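# Move apple onto cutting board and press it down

## Task

Pick the apple up off the plate and put it down on the exposed wood of the cutting board, at a spot comfortably away from the knife and from every edge of the board. Then push it steadily down against the board for several seconds, never releasing the pressure. It fails if the board or the knife is shifted, if the apple is squeezed hard enough to crush it, or if anything is still in motion at the end. The apple must stay where it is without the robot keeping it there, and whatever the robot is touching at the end must not sink more than about a fingernail's width once released.

## Robot and tools

ROBOT. One arm with six joints, carrying a five-fingered right hand. Its base may be slightly tilted relative to the table. Joint ranges in rad: shoulder pan -3.142 to 3.142, shoulder lift and the three wrist joints -6.283 to 6.283, elbow 0.000 to 3.142 (it stops just before full extension).

FRAMES. Result poses use the scene frame: origin on the table top under the arm base, +z upward, +y to the left when facing along +x. Positions are in metres, orientation is end_effector_quat_wxyz, velocities in m/s and rad/s; the printed position gets less accurate at long reach. Commands use the hand point's own axes. The hand point sits 0.05 m in front of the palm, where index pad and thumb tip would meet in a pinch. Its +z runs along the straightened fingers (fingertips 0.06 to 0.07 m beyond it), +y leaves the palm, +x crosses the palm away from the thumb. Across the palm the hand spans 0.08 m on the little-finger side and 0.02 m (thumb turned in front) to 0.09 m on the thumb side. A wrist bracket on the little-finger side extends 0.03 m past the point along +y and 0.11 m across the palm; it can collide.

ROW. Every motion uses a row of 14 numbers, each in [-1, 1], in this order: dx, dy, dz, rx, ry, rz, little, ring, middle, index, thumb_bend, thumb_turn, force_limit, speed. There is one arm, so one row list. The first six are an offset, not a pose, in hand-point axes: 1.0 equals 0.6 m or 180 degrees, and rx, ry, rz form one rotation vector. The offset is counted from the hand point's pose in the most recent result that reported it (before any such result, and for any later call inside the same reply, from where the robot stands when the action begins). Every row in an action uses that same base, not the previous row. All zeros therefore drives back to that base; it is not a pause. Per control step the commanded pose is clipped to 100 mm and 16 degrees from the measured pose, and position wins over orientation when both cannot be met. Arm motion trails commands by about 0.17 s.

HAND NUMBERS are absolute targets. For the four fingers and thumb_bend, +1 is straight/open and -1 fully curled/bent. thumb_turn +1 puts the thumb beside the palm, -1 in front of it facing the fingers. A pinch is roughly index -0.22, thumb_bend -0.75, thumb_turn -0.57. force_limit maps -1..+1 linearly to about 0..10 N at the fingertip (0..15 N for both thumb motors) and only stops closing. speed maps -1..+1 to near zero up to full speed (0.6 s for full travel); for a soft grip close at -0.9 or slower. A motor only starts when its target changes by 0.01 or more; it then locks on arrival or at the force limit, and a lock resists at least 15 N. For a whole-hand wrap (objects 0.035 to 0.08 m wide) turn the thumb in front of the palm before reaching the object; the object ends up across the palm, on the wrist side of the hand point.

TOOLS.
execute_actions: actions is a list of at most one item. Empty list = just read the state. {"rows": [...], "steps": n} runs up to 15 rows, one per 1/30 s step (default 15, last row repeated). {"steps": n} alone waits up to 300 steps counted from the last result, reply time included. Optional pictures (boolean). A refused call sends nothing.
move: target is one 14-number row as above (same offset base). Optional speed in m/s, 0.002 to 0.5, default 0.25 (turning at twice that in rad/s). Optional stop_force in N, 9 to 40, allowed after 0.2 s of scene time: the path halts once the wrist sensor sees that much extra push against the motion for two steps, then backs up two steps and holds. Use it only at very low speed and without rotation; omit it when leaving a surface. The path is straight, 0.5 to 10 s long, ignores obstacles, and the hand may lag, stray or overshoot speed. The result adds a move: line with the ending (done, off_target, moving, held, fault, contact) plus limits (paced = pose clipped, held = some steps blocked) and distance to target.
wait: seconds, 0 to 10; nothing new is sent.
zoom_image: camera (cam_head_left, cam_head_right, cam_high, cam_low, cam_wrist) and region [x0, y0, x1, y1] in pixels, at most 504 by 504.
show_instructions: shows the reference images.
finished_scene: scene number; ends and grades the scene, irreversible.

RESULTS. Hand lists (hand_measured, hand_stopped_by, hand_load_n) use the motor order above. hand_stopped_by words: moving, target, force, stalled, fault. A slipped grip shows as loads near 0. "pose unreachable" and HELD mean the clearance check altered or blocked commands. "Hand target" is the pose now being driven to. Wrist force/torque are in hand-point axes, noisy (offset up to about 4 N, saturation near 50 N); pressing reads as force pointing back into the arm. Images: cam_head_left, cam_head_right, cam_high, cam_low (504x504), cam_wrist (616x616 fisheye).

AVOID. The arm is stiff: aiming even slightly past a firm contact can trigger a fault. Joint torque at its limit (130 N m big joints, 24.3 N m wrist joints, held weight included) or 150 N external force stops the arm for 10 s. Long holds heat motors; at 85 degrees C brakes engage. Approach the board slowly, do not drop or knock items off the table, do not shove the board or knife, press gently, and make sure the apple rests stably before releasing and finishing.

Each tool is called after "Emit:" by a JSON object that holds its "name" and its "arguments", one argument or row to a line.

Reference images:

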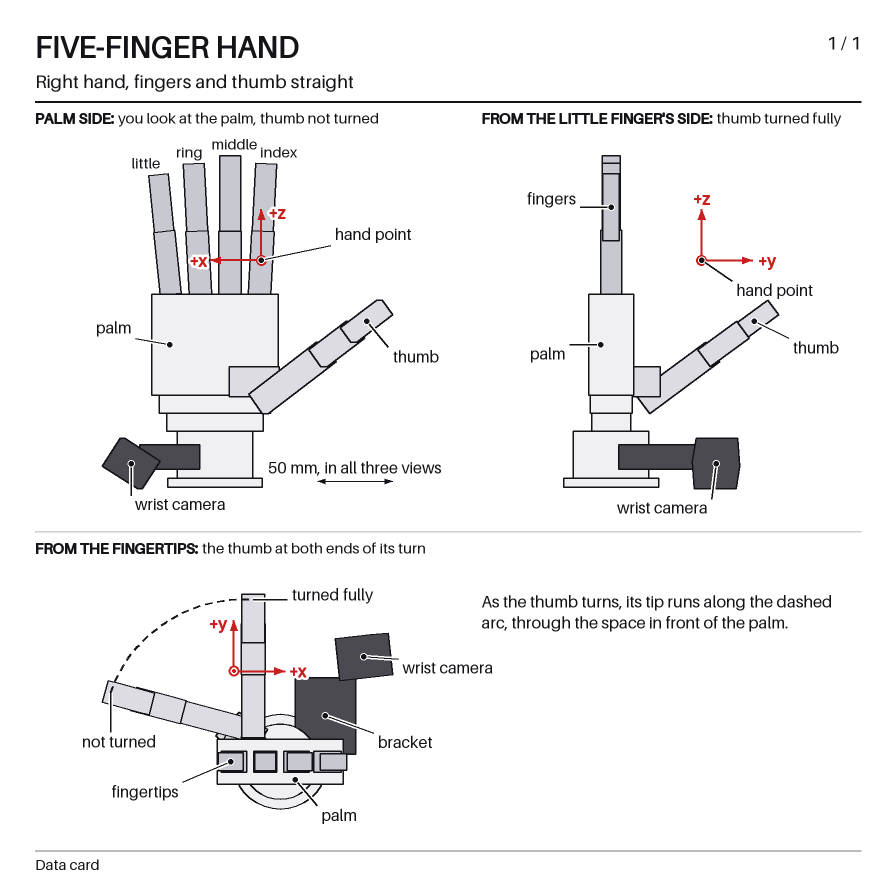

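## Session

Emit:
{"name": "execute_actions", "arguments": {
  "actions": []
}}

Scene clock: 0.00 s of 4800.00 s.
end_effector_position=(+0.4394, +0.4188, +0.2840) hand_measured=(+1.000, +1.000, +1.000, +1.000, +1.000, +1.000) hand_load_n=(+0.0, +0.0, +0.0, +0.0, +0.0, +0.0) hand_stopped_by=(target, target, target, target, target, target) hand_force_limit=0.00 hand_speed=-0.80 end_effector_quat_wxyz=(+0.385, -0.430, +0.817, -0.002) end_effector_velocity=(-0.000, +0.000, +0.000) end_effector_angular_velocity=(+0.000, +0.000, +0.001)
Joint positions: [ 0.447 -1.366  2.03  -0.141  1.547 -2.133]
Joint velocities: [ 0.001 -0.     0.     0.     0.     0.   ]
Motor temperatures (°C, as the motors report them): [26 25 25 32 32 34]
Wrist force (N, on the end effector, along its own x y z axes, offset not removed): no reading
Wrist torque (N m, same axes, about the end effector's origin, offset not removed): no reading
Hand target: +0.439, +0.419, +0.284; +0.385, -0.430, +0.817, -0.002

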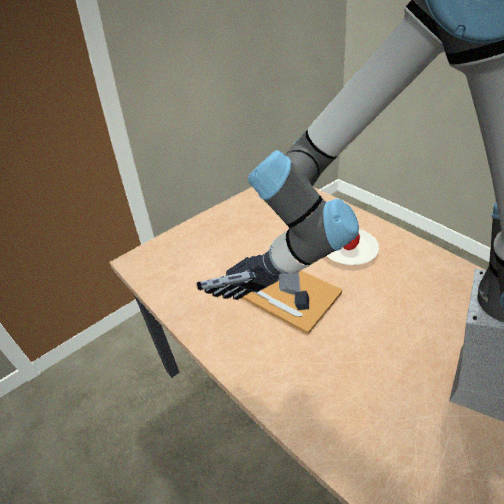

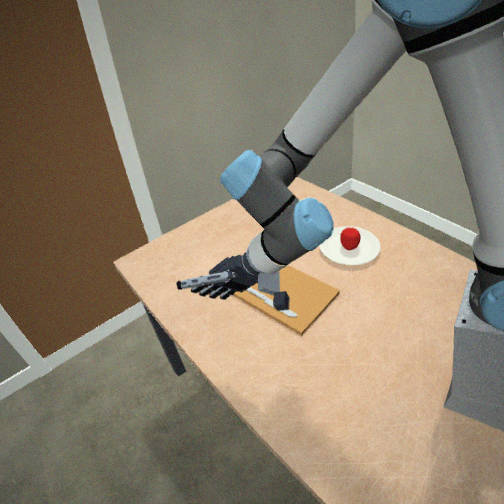

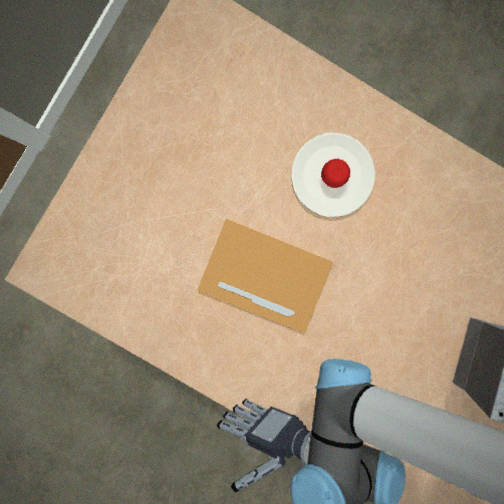

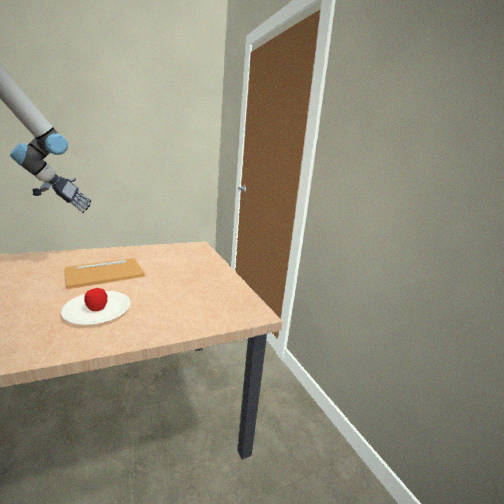

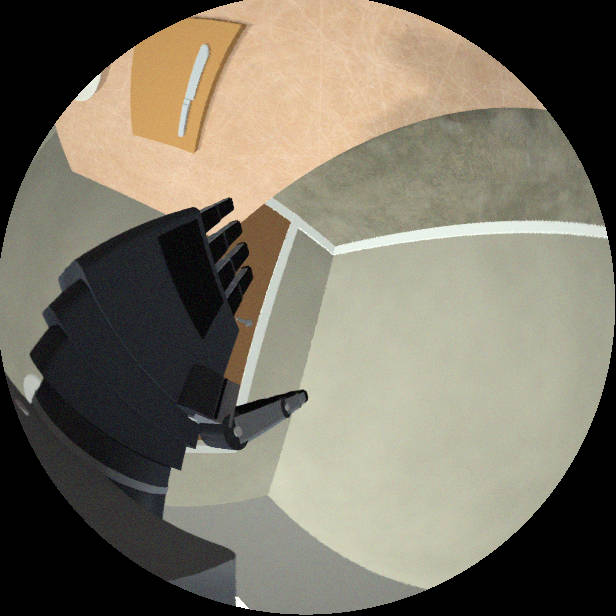

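Emit:
{"name": "move", "arguments": {
  "target": [0.556,-0.585,-0.066,0.0553,0.095,-0.233,1,1,1,1,1,-1,0,0],
  "speed": 0.3
}}

Scene clock: 9.50 s of 4800.00 s.
end_effector_position=(+0.5497, -0.0501, +0.2204) hand_measured=(+1.000, +1.000, +1.000, +1.000, +1.000, -1.000) hand_load_n=(+0.0, +0.0, +0.0, +0.0, +0.0, +0.0) hand_stopped_by=(target, target, target, target, target, target) hand_force_limit=0.00 hand_speed=0.00 end_effector_quat_wxyz=(-0.271, +0.654, -0.653, +0.270) end_effector_velocity=(+0.001, -0.004, -0.001) end_effector_angular_velocity=(-0.003, +0.000, -0.000)
Joint positions: [-0.579 -1.279  2.003 -0.084  1.012 -3.433]
Joint velocities: [-0.006  0.005 -0.005  0.001 -0.002 -0.006]
Motor temperatures (°C, as the motors report them): [26 25 25 32 32 34]
Wrist force (N, on the end effector, along its own x y z axes, offset not removed): [-1.2 -1.4 -2.3]
Wrist torque (N m, same axes, about the end effector's origin, offset not removed): [-0.15 0.35 -0.03]
Hand target: +0.550, -0.050, +0.220; -0.271, +0.654, -0.653, +0.270
Off the commanded pose: 0.000 m, 0 deg.
After step 100, 3.90 s passed at rest.
move: done

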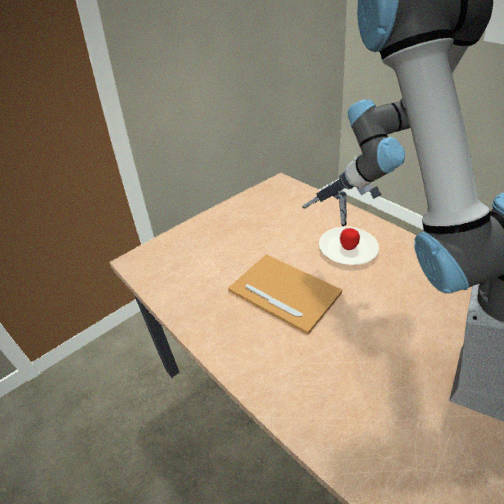

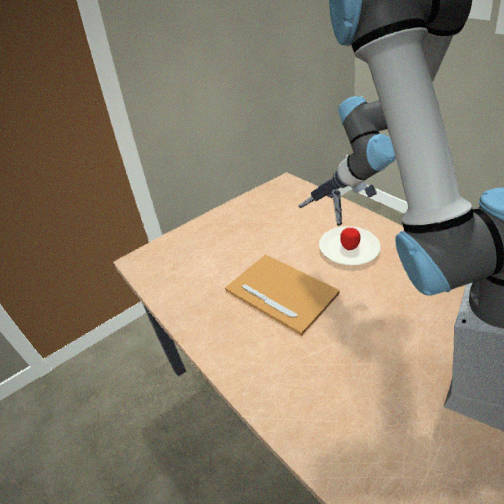

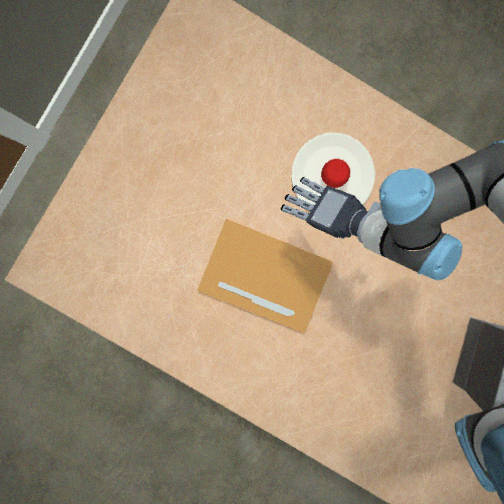

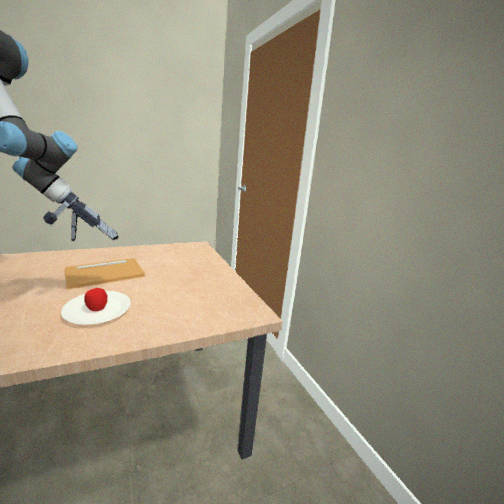

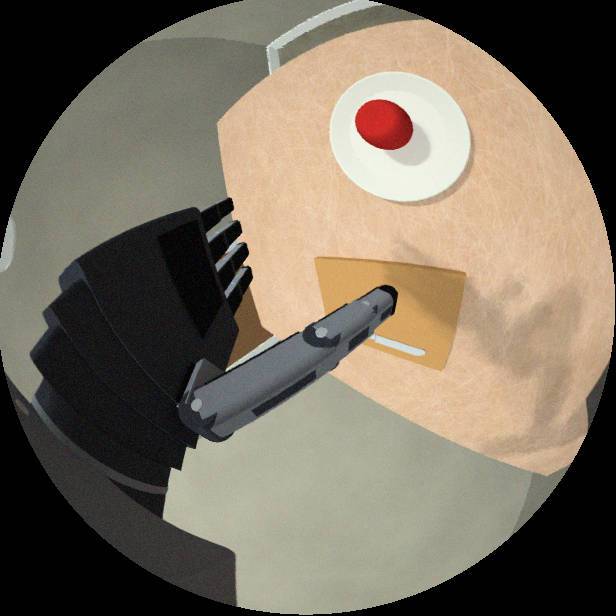

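Emit:
{"name": "move", "arguments": {
  "target": [0.233,0.0825,0.13,0,0,0,1,1,1,1,1,-1,0,0]
}}

Emit:
{"name": "zoom_image", "arguments": {
  "camera": "cam_low",
  "region": [20,220,180,340]
}}

Emit:
{"name": "zoom_image", "arguments": {
  "camera": "cam_head_left",
  "region": [280,170,420,280]
}}

Scene clock: 14.07 s of 4800.00 s.
end_effector_position=(+0.5700, -0.1898, +0.1303) hand_measured=(+1.000, +1.000, +1.000, +1.000, +1.000, -1.000) hand_load_n=(+0.0, +0.0, +0.0, +0.0, +0.0, +0.0) hand_stopped_by=(target, target, target, target, target, target) hand_force_limit=0.00 hand_speed=0.00 end_effector_quat_wxyz=(-0.271, +0.654, -0.653, +0.270) end_effector_velocity=(+0.001, -0.001, -0.001) end_effector_angular_velocity=(+0.000, +0.001, +0.001)
Joint positions: [-0.762 -0.929  1.764 -0.111  0.87  -3.575]
Joint velocities: [ 0.     0.005 -0.006  0.002 -0.    -0.001]
Motor temperatures (°C, as the motors report them): [26 25 25 32 32 34]
Wrist force (N, on the end effector, along its own x y z axes, offset not removed): [-1.1 -0.2 -0.5]
Wrist torque (N m, same axes, about the end effector's origin, offset not removed): [-0.04 0.27 -0.07]
Hand target: +0.570, -0.190, +0.130; -0.271, +0.654, -0.653, +0.270
Off the commanded pose: 0.000 m, 0 deg.
move: done

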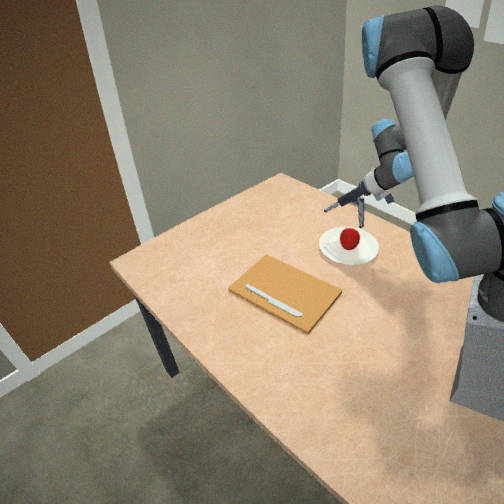

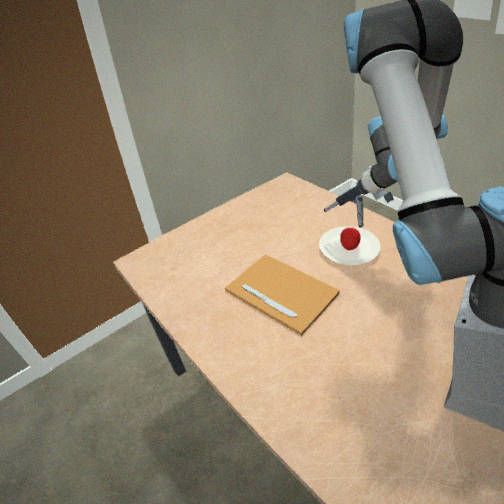

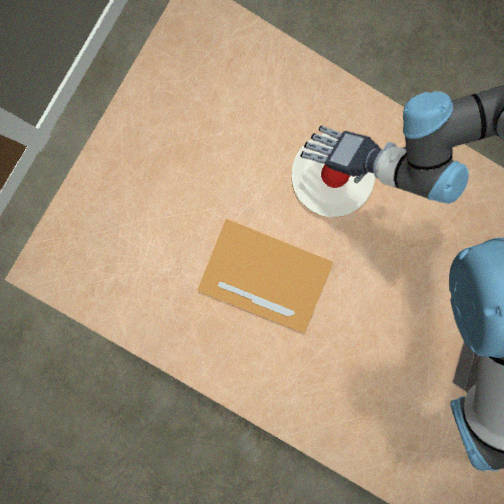

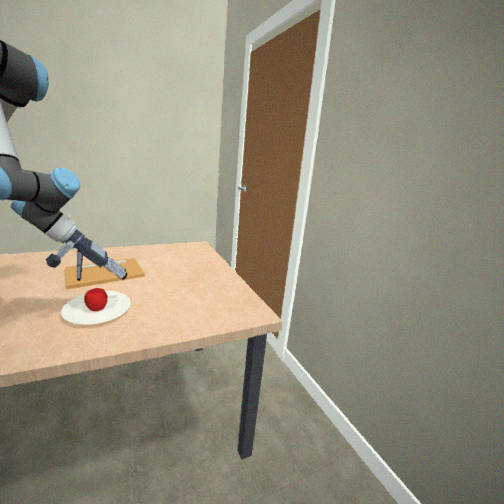

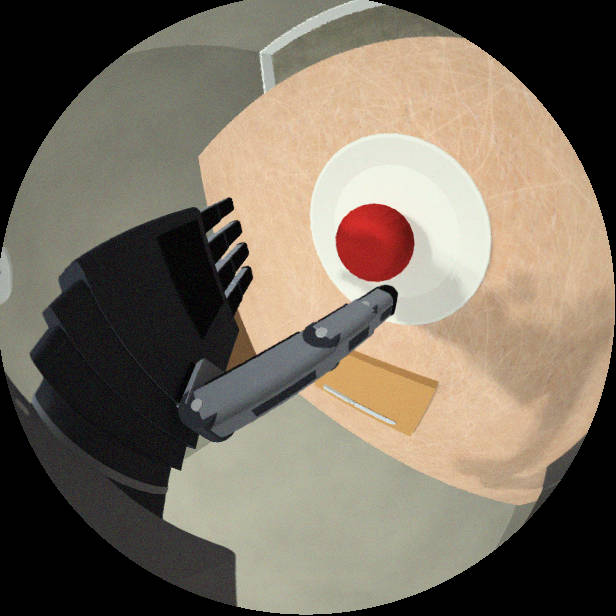

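Region (20, 220, 180, 340) of cam_low's 504x504 image, scaled by 3.150, with more detail than that image has; it fills the top 378 rows of this view, and the rest is white.

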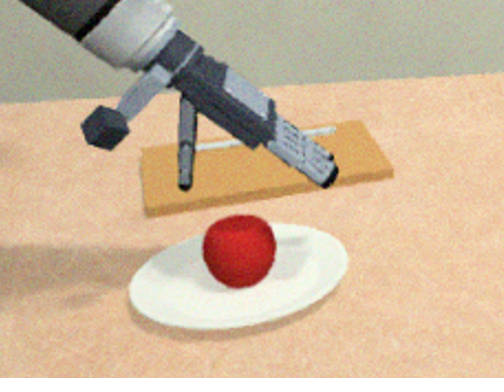

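Region (280, 170, 420, 280) of cam_head_left's 504x504 image, scaled by 3.600, with more detail than that image has; it fills the top 396 rows of this view, and the rest is white.

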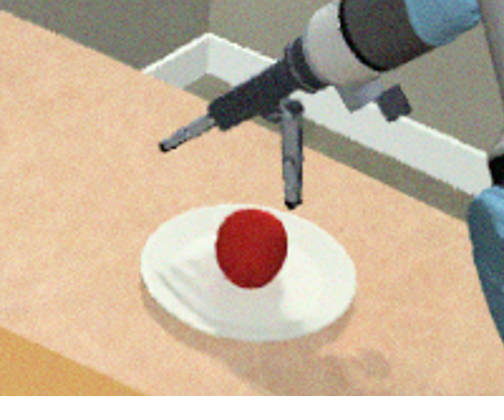

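Emit:
{"name": "zoom_image", "arguments": {
  "camera": "cam_high",
  "region": [280,110,400,230]
}}

Region (280, 110, 400, 230) of cam_high's 504x504 image, scaled by 4.200, with more detail than that image has.

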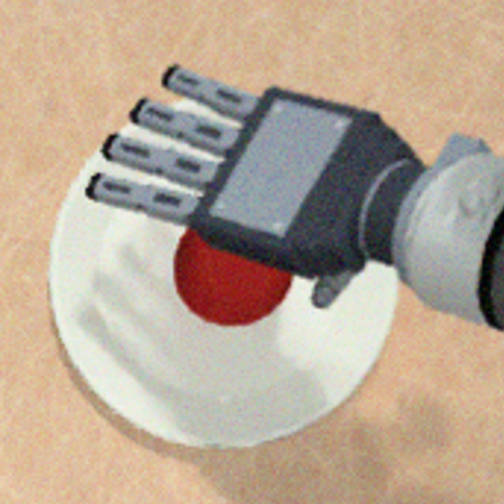

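Emit:
{"name": "move", "arguments": {
  "target": [0,0.1,0.0884,0,0,0,1,1,1,1,1,-1,0,0],
  "speed": 0.08,
  "stop_force": 10
}}

Emit:
{"name": "zoom_image", "arguments": {
  "camera": "cam_low",
  "region": [30,240,160,340]
}}

Emit:
{"name": "zoom_image", "arguments": {
  "camera": "cam_head_left",
  "region": [300,190,410,280]
}}

Scene clock: 18.90 s of 4800.00 s.
end_effector_position=(+0.5650, -0.1899, +0.0505) hand_measured=(+1.000, +1.000, +1.000, +1.000, +1.000, -1.000) hand_load_n=(+0.0, +0.0, +0.0, +0.0, +0.0, +0.0) hand_stopped_by=(target, target, target, target, target, target) hand_force_limit=0.00 hand_speed=0.00 end_effector_quat_wxyz=(-0.271, +0.654, -0.653, +0.270) end_effector_velocity=(+0.000, +0.000, -0.001) end_effector_angular_velocity=(-0.000, -0.001, +0.001)
Joint positions: [-0.729 -0.77   1.738 -0.262  0.895 -3.548]
Joint velocities: [ 0.001  0.003 -0.002 -0.003  0.     0.001]
Motor temperatures (°C, as the motors report them): [26 25 25 32 32 34]
Wrist force (N, on the end effector, along its own x y z axes, offset not removed): [-0.3 -0.8 -1.2]
Wrist torque (N m, same axes, about the end effector's origin, offset not removed): [-0.10 0.26 -0.05]
Hand target: +0.565, -0.190, +0.050; -0.271, +0.654, -0.653, +0.270
Off the commanded pose: 0.000 m, 0 deg.
After step 100, 0.03 s passed at rest.
move: done

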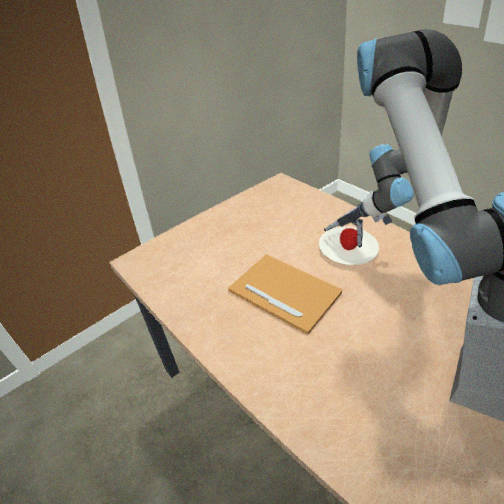

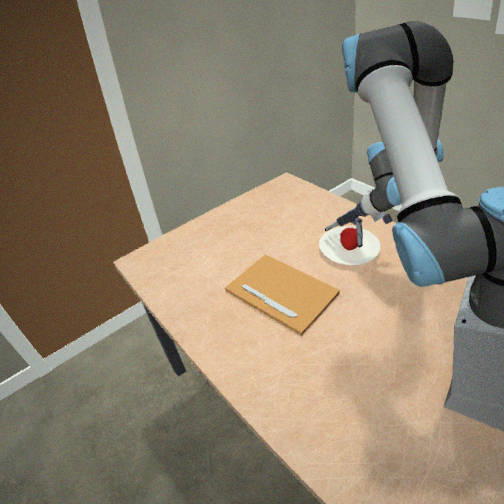

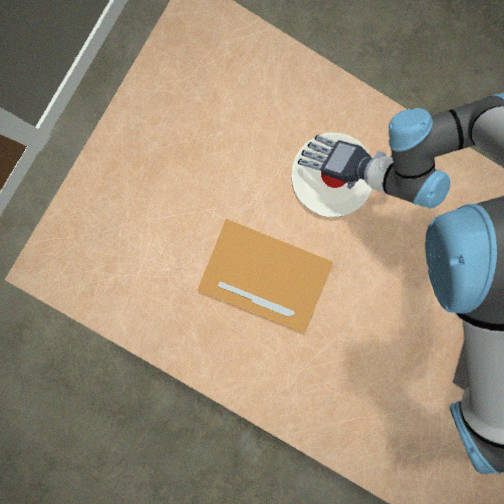

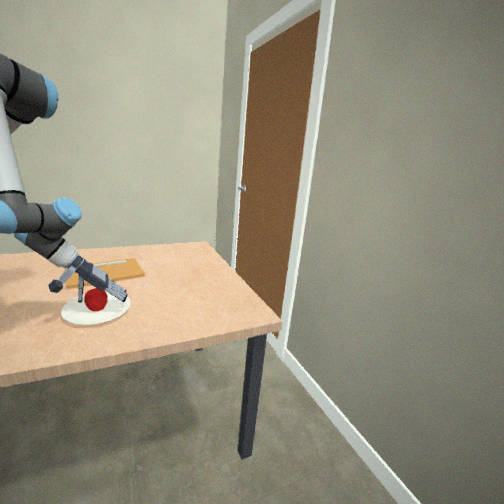

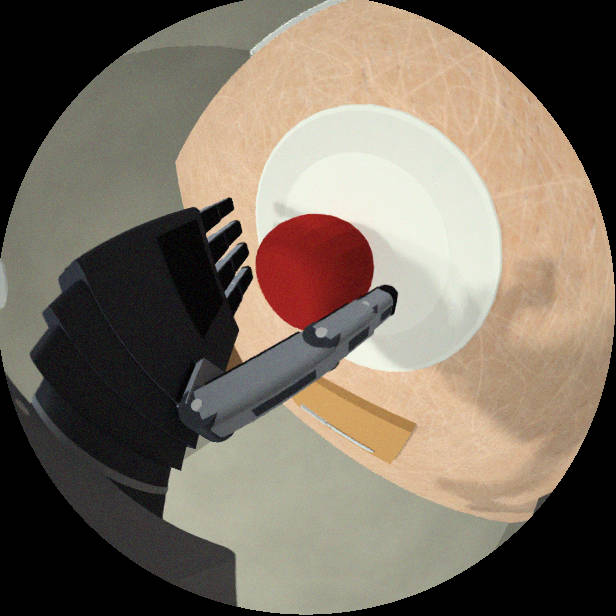

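Region (30, 240, 160, 340) of cam_low's 504x504 image, scaled by 3.877, with more detail than that image has; it fills the top 388 rows of this view, and the rest is white.

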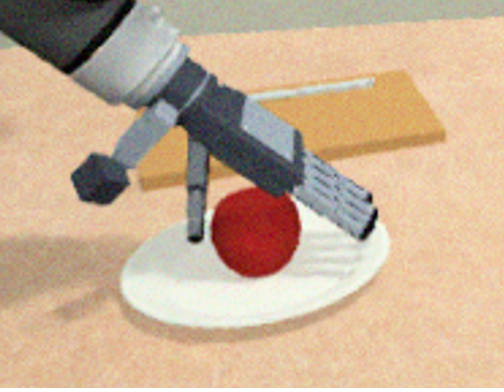

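Region (300, 190, 410, 280) of cam_head_left's 504x504 image, scaled by 4.582, with more detail than that image has; it fills the top 412 rows of this view, and the rest is white.

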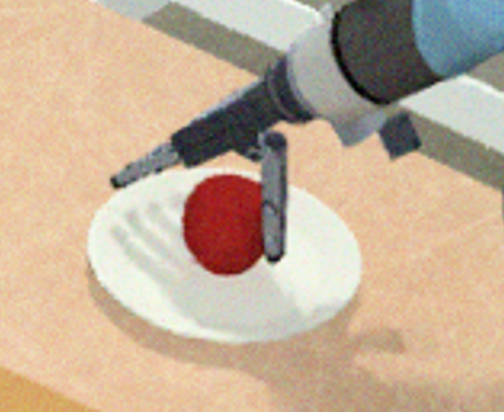

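Emit:
{"name": "move", "arguments": {
  "target": [0,0.018,0.018,0,0,0,0.6,0.6,0.6,0.6,1,-1,0,-0.5],
  "speed": 0.02,
  "stop_force": 9
}}

Emit:
{"name": "zoom_image", "arguments": {
  "camera": "cam_low",
  "region": [30,240,160,340]
}}

Emit:
{"name": "zoom_image", "arguments": {
  "camera": "cam_head_left",
  "region": [300,190,410,280]
}}

Scene clock: 21.20 s of 4800.00 s.
end_effector_position=(+0.5650, -0.1899, +0.0355) hand_measured=(+0.600, +0.600, +0.600, +0.600, +1.000, -1.000) hand_load_n=(+0.0, +0.0, +0.0, +0.0, +0.0, +0.0) hand_stopped_by=(target, target, target, target, target, target) hand_force_limit=0.00 hand_speed=-0.50 end_effector_quat_wxyz=(-0.271, +0.654, -0.653, +0.270) end_effector_velocity=(-0.000, -0.000, -0.003) end_effector_angular_velocity=(+0.001, +0.000, -0.000)
Joint positions: [-0.722 -0.738  1.727 -0.286  0.9   -3.542]
Joint velocities: [ 0.001  0.005 -0.002 -0.003  0.001  0.001]
Motor temperatures (°C, as the motors report them): [26 25 25 32 32 34]
Wrist force (N, on the end effector, along its own x y z axes, offset not removed): [1.0 0.1 -2.0]
Wrist torque (N m, same axes, about the end effector's origin, offset not removed): [0.09 0.02 0.10]
Hand target: +0.565, -0.190, +0.035; -0.271, +0.654, -0.653, +0.270
Off the commanded pose: 0.000 m, 0 deg.
move: done

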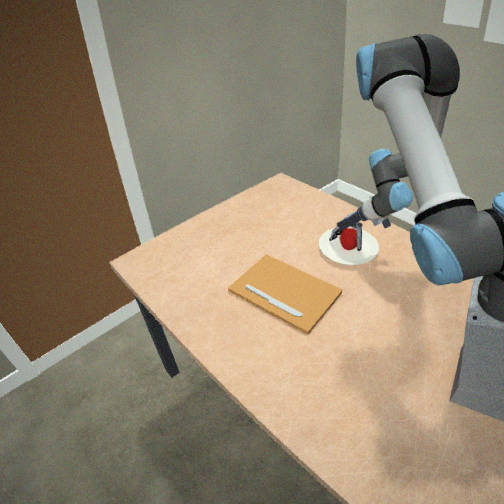

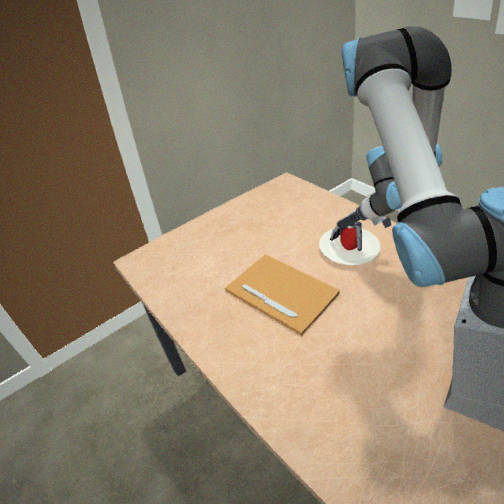

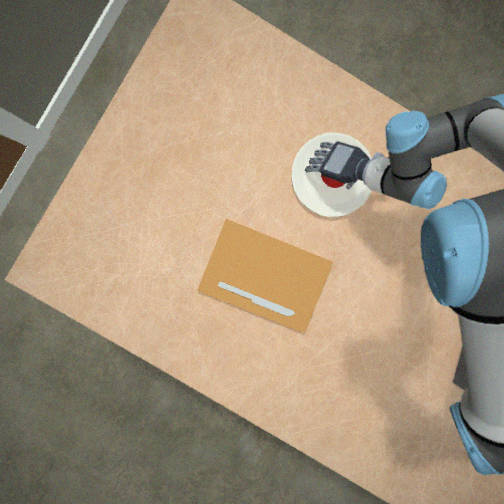

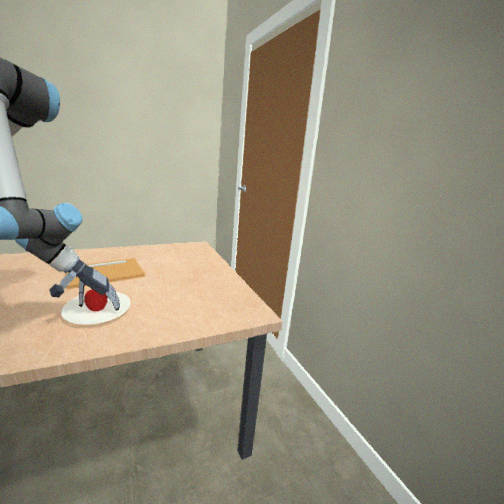

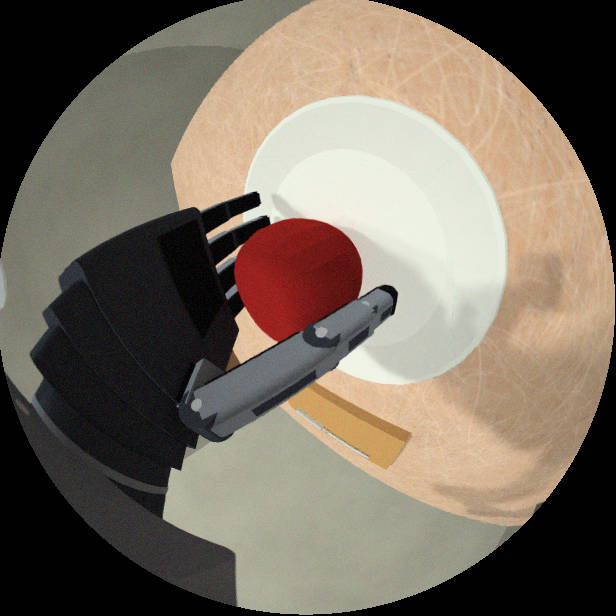

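Region (30, 240, 160, 340) of cam_low's 504x504 image, scaled by 3.877, with more detail than that image has; it fills the top 388 rows of this view, and the rest is white.

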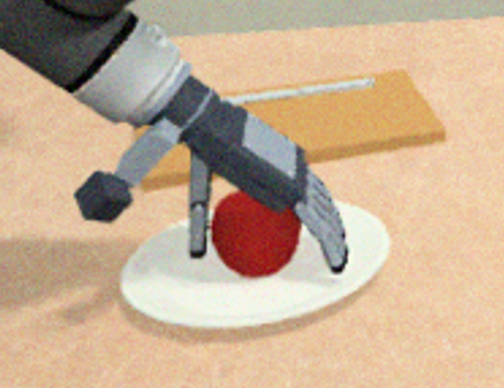

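Region (300, 190, 410, 280) of cam_head_left's 504x504 image, scaled by 4.582, with more detail than that image has; it fills the top 412 rows of this view, and the rest is white.

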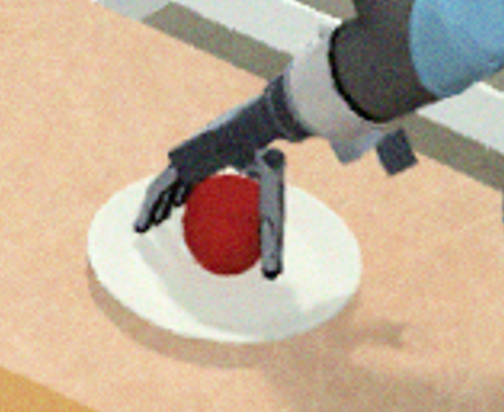

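Emit:
{"name": "move", "arguments": {
  "target": [0,0,0,0,0,0,0.6,-0.6,-0.6,-0.6,-0.5,-1,0.2,-0.8]
}}

Emit:
{"name": "zoom_image", "arguments": {
  "camera": "cam_low",
  "region": [30,240,160,340]
}}

Emit:
{"name": "zoom_image", "arguments": {
  "camera": "cam_head_left",
  "region": [300,190,410,280]
}}

Scene clock: 24.20 s of 4800.00 s.
end_effector_position=(+0.5650, -0.1899, +0.0355) hand_measured=(+0.600, +0.092, +0.492, +0.138, +0.694, -1.000) hand_load_n=(+0.0, +6.0, +3.5, +7.0, +9.0, +2.0) hand_stopped_by=(target, force, force, force, force, target) hand_force_limit=0.20 hand_speed=-0.80 end_effector_quat_wxyz=(-0.271, +0.654, -0.653, +0.270) end_effector_velocity=(+0.000, +0.000, -0.000) end_effector_angular_velocity=(+0.000, +0.000, +0.000)
Joint positions: [-0.722 -0.738  1.727 -0.286  0.9   -3.542]
Joint velocities: [ 0.  0. -0. -0.  0. -0.]
Motor temperatures (°C, as the motors report them): [26 25 25 32 32 34]
Wrist force (N, on the end effector, along its own x y z axes, offset not removed): [0.6 -4.9 -4.8]
Wrist torque (N m, same axes, about the end effector's origin, offset not removed): [0.57 0.22 -0.08]
Hand target: +0.565, -0.190, +0.035; -0.271, +0.654, -0.653, +0.270
Off the commanded pose: 0.000 m, 0 deg.
move: done

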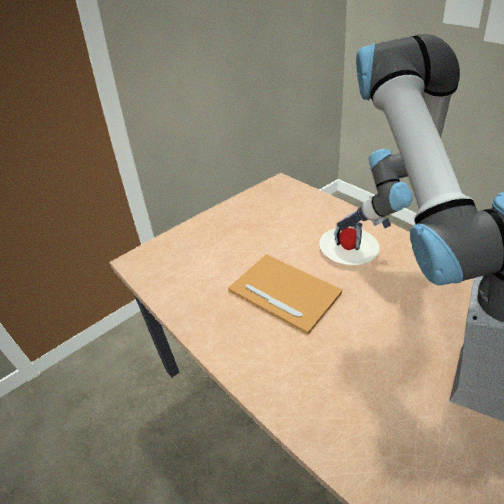

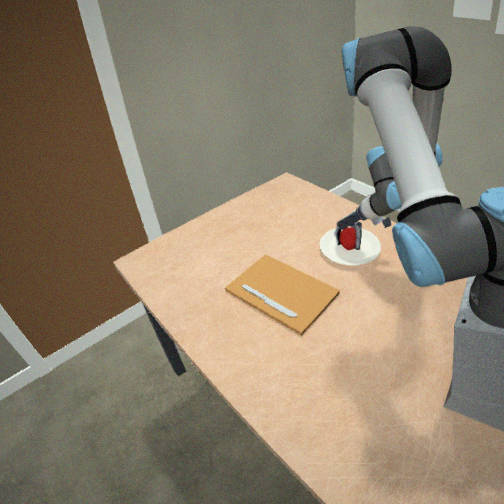

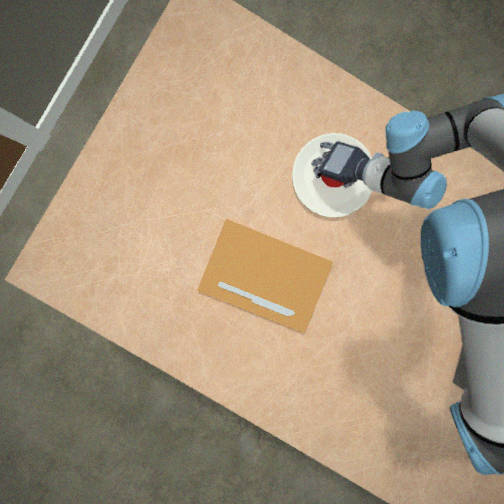

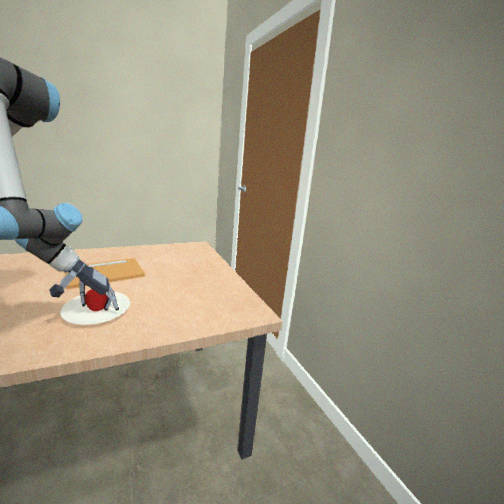

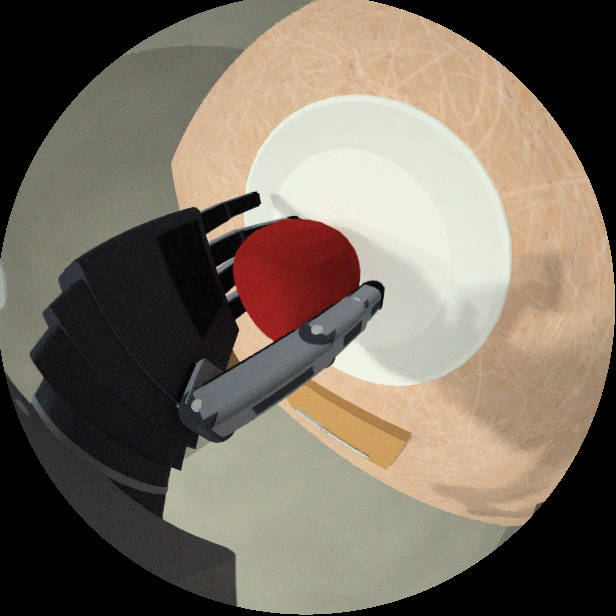

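Region (30, 240, 160, 340) of cam_low's 504x504 image, scaled by 3.877, with more detail than that image has; it fills the top 388 rows of this view, and the rest is white.

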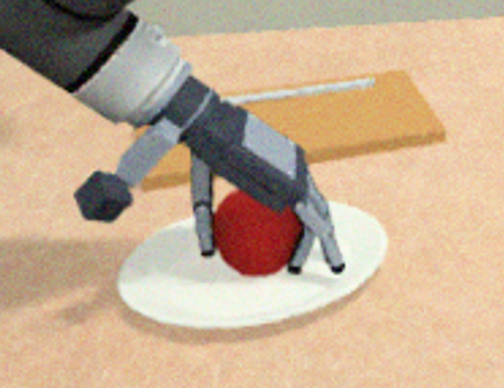

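Region (300, 190, 410, 280) of cam_head_left's 504x504 image, scaled by 4.582, with more detail than that image has; it fills the top 412 rows of this view, and the rest is white.

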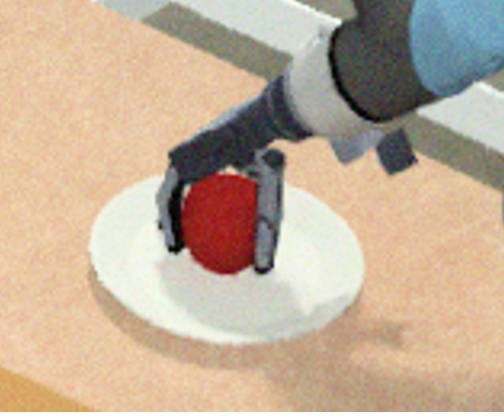

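Emit:
{"name": "move", "arguments": {
  "target": [0,-0.0943,-0.0943,0,0,0,1,-0.6,1,-0.6,-0.5,-1,0.2,-0.5],
  "speed": 0.1
}}

Emit:
{"name": "zoom_image", "arguments": {
  "camera": "cam_low",
  "region": [30,220,160,320]
}}

Scene clock: 27.47 s of 4800.00 s.
end_effector_position=(+0.5650, -0.1898, +0.1153) hand_measured=(+1.000, +0.092, +1.000, +0.138, +0.694, -1.000) hand_load_n=(+0.0, +6.0, +0.0, +7.0, +9.5, +2.0) hand_stopped_by=(target, force, target, force, force, target) hand_force_limit=0.20 hand_speed=-0.50 end_effector_quat_wxyz=(-0.271, +0.654, -0.653, +0.270) end_effector_velocity=(-0.000, -0.000, +0.002) end_effector_angular_velocity=(+0.000, -0.000, -0.000)
Joint positions: [-0.761 -0.903  1.773 -0.146  0.87  -3.575]
Joint velocities: [-0.002 -0.004  0.001  0.004 -0.002 -0.001]
Motor temperatures (°C, as the motors report them): [26 25 25 32 32 34]
Wrist force (N, on the end effector, along its own x y z axes, offset not removed): [-1.3 0.8 -1.3]
Wrist torque (N m, same axes, about the end effector's origin, offset not removed): [0.12 0.34 -0.08]
Hand target: +0.565, -0.190, +0.116; -0.271, +0.654, -0.653, +0.270
Off the commanded pose: 0.000 m, 0 deg.
move: done

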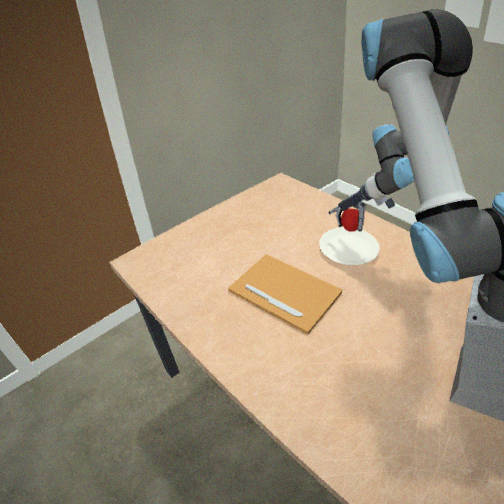

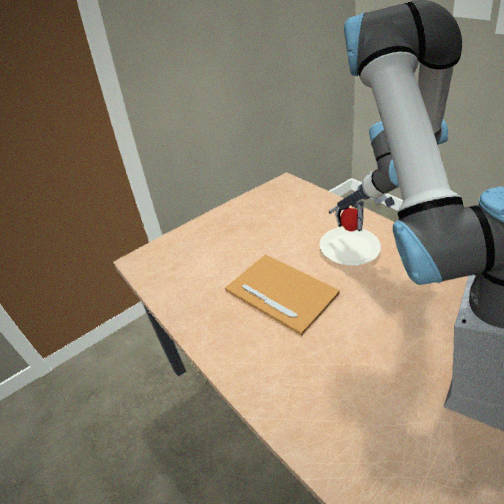

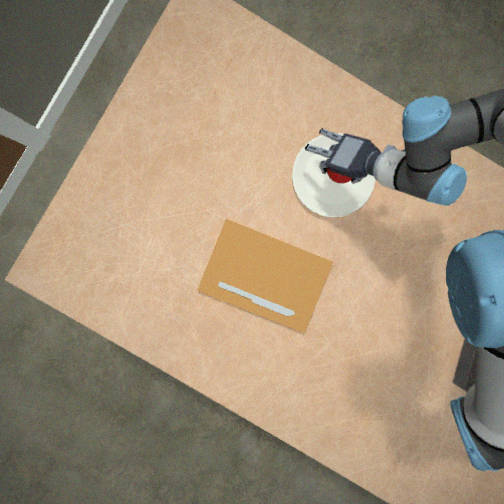

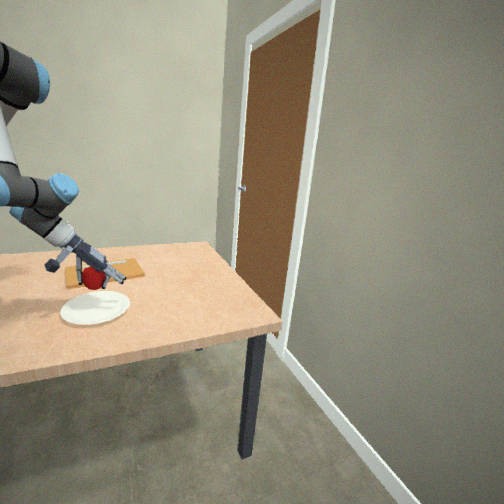

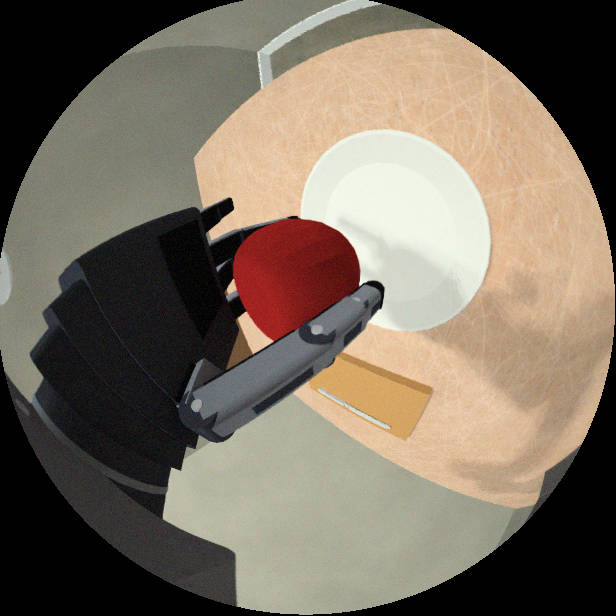

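Region (30, 220, 160, 320) of cam_low's 504x504 image, scaled by 3.877, with more detail than that image has; it fills the top 388 rows of this view, and the rest is white.

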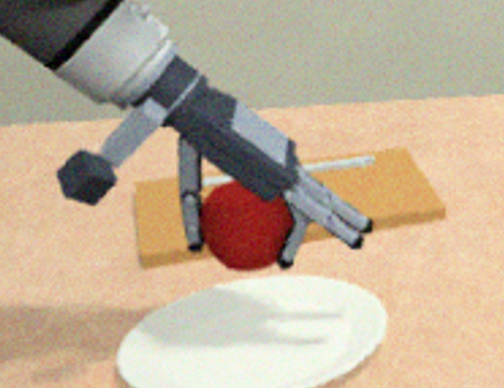

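Emit:
{"name": "move", "arguments": {
  "target": [-0.483,0.0177,0.0766,0,0,0,1,-0.6,1,-0.6,-0.5,-1,0.2,-0.5],
  "speed": 0.2
}}

Emit:
{"name": "zoom_image", "arguments": {
  "camera": "cam_high",
  "region": [180,190,360,350]
}}

Emit:
{"name": "zoom_image", "arguments": {
  "camera": "cam_low",
  "region": [40,210,160,300]
}}

Scene clock: 30.87 s of 4800.00 s.
end_effector_position=(+0.5896, +0.1000, +0.0753) hand_measured=(+1.000, +0.092, +1.000, +0.138, +0.694, -1.000) hand_load_n=(+0.0, +6.0, +0.0, +7.0, +9.5, +2.0) hand_stopped_by=(target, force, target, force, force, target) hand_force_limit=0.20 hand_speed=-0.50 end_effector_quat_wxyz=(-0.271, +0.654, -0.653, +0.270) end_effector_velocity=(+0.000, +0.003, -0.000) end_effector_angular_velocity=(-0.001, +0.001, +0.000)
Joint positions: [-0.127 -0.96   1.891 -0.391  1.39  -3.164]
Joint velocities: [ 0.007  0.002 -0.003  0.001  0.006  0.003]
Motor temperatures (°C, as the motors report them): [26 25 25 32 32 34]
Wrist force (N, on the end effector, along its own x y z axes, offset not removed): [-0.9 1.1 -1.5]
Wrist torque (N m, same axes, about the end effector's origin, offset not removed): [0.07 0.37 0.03]
Hand target: +0.590, +0.100, +0.075; -0.271, +0.654, -0.653, +0.270
Off the commanded pose: 0.000 m, 0 deg.
move: done

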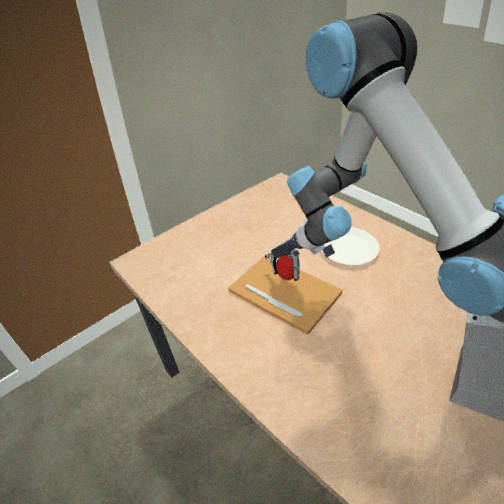

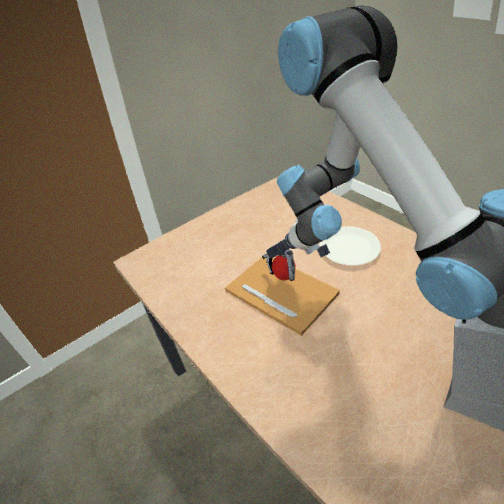

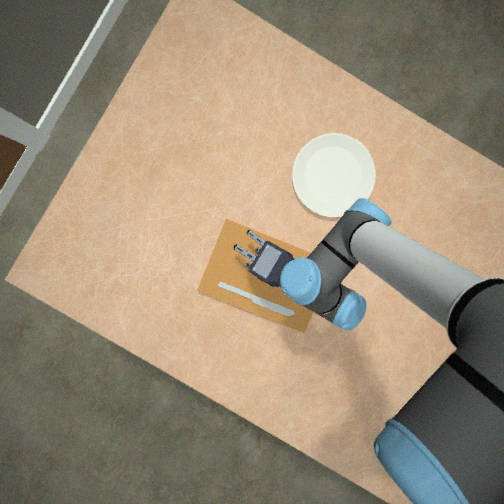

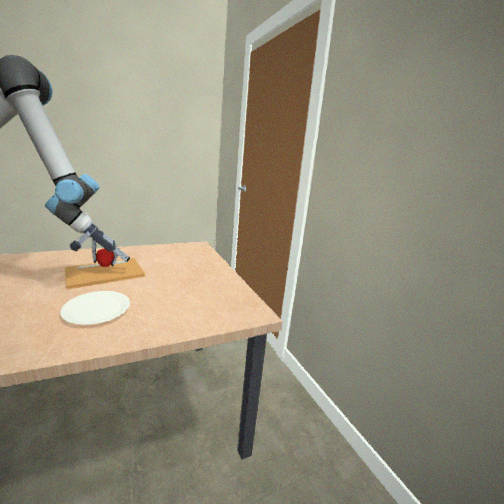

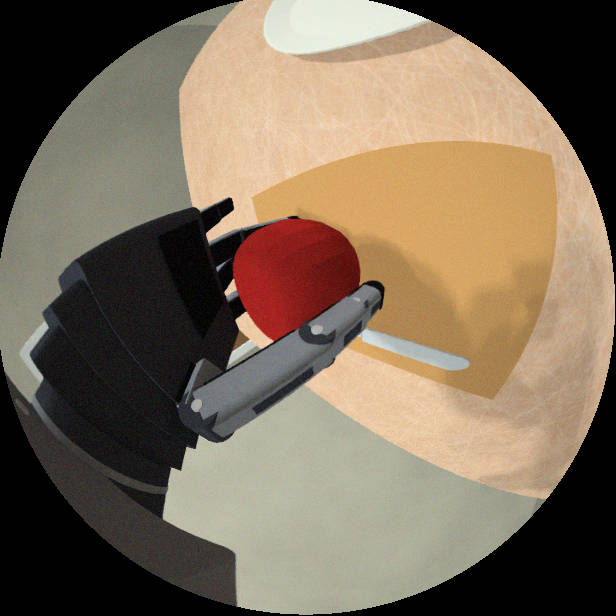

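Region (180, 190, 360, 350) of cam_high's 504x504 image, scaled by 2.800, with more detail than that image has.

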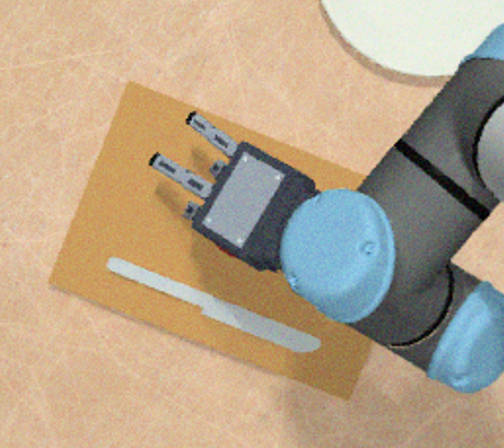

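Region (40, 210, 160, 300) of cam_low's 504x504 image, scaled by 4.200, with more detail than that image has; it fills the top 378 rows of this view, and the rest is white.

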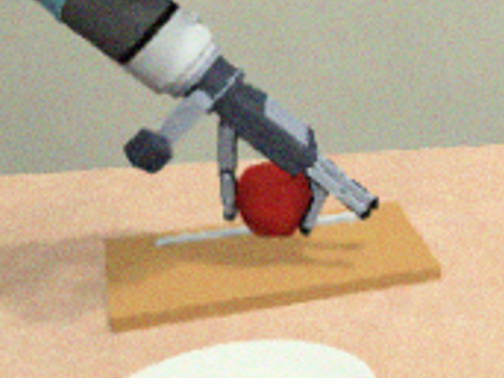

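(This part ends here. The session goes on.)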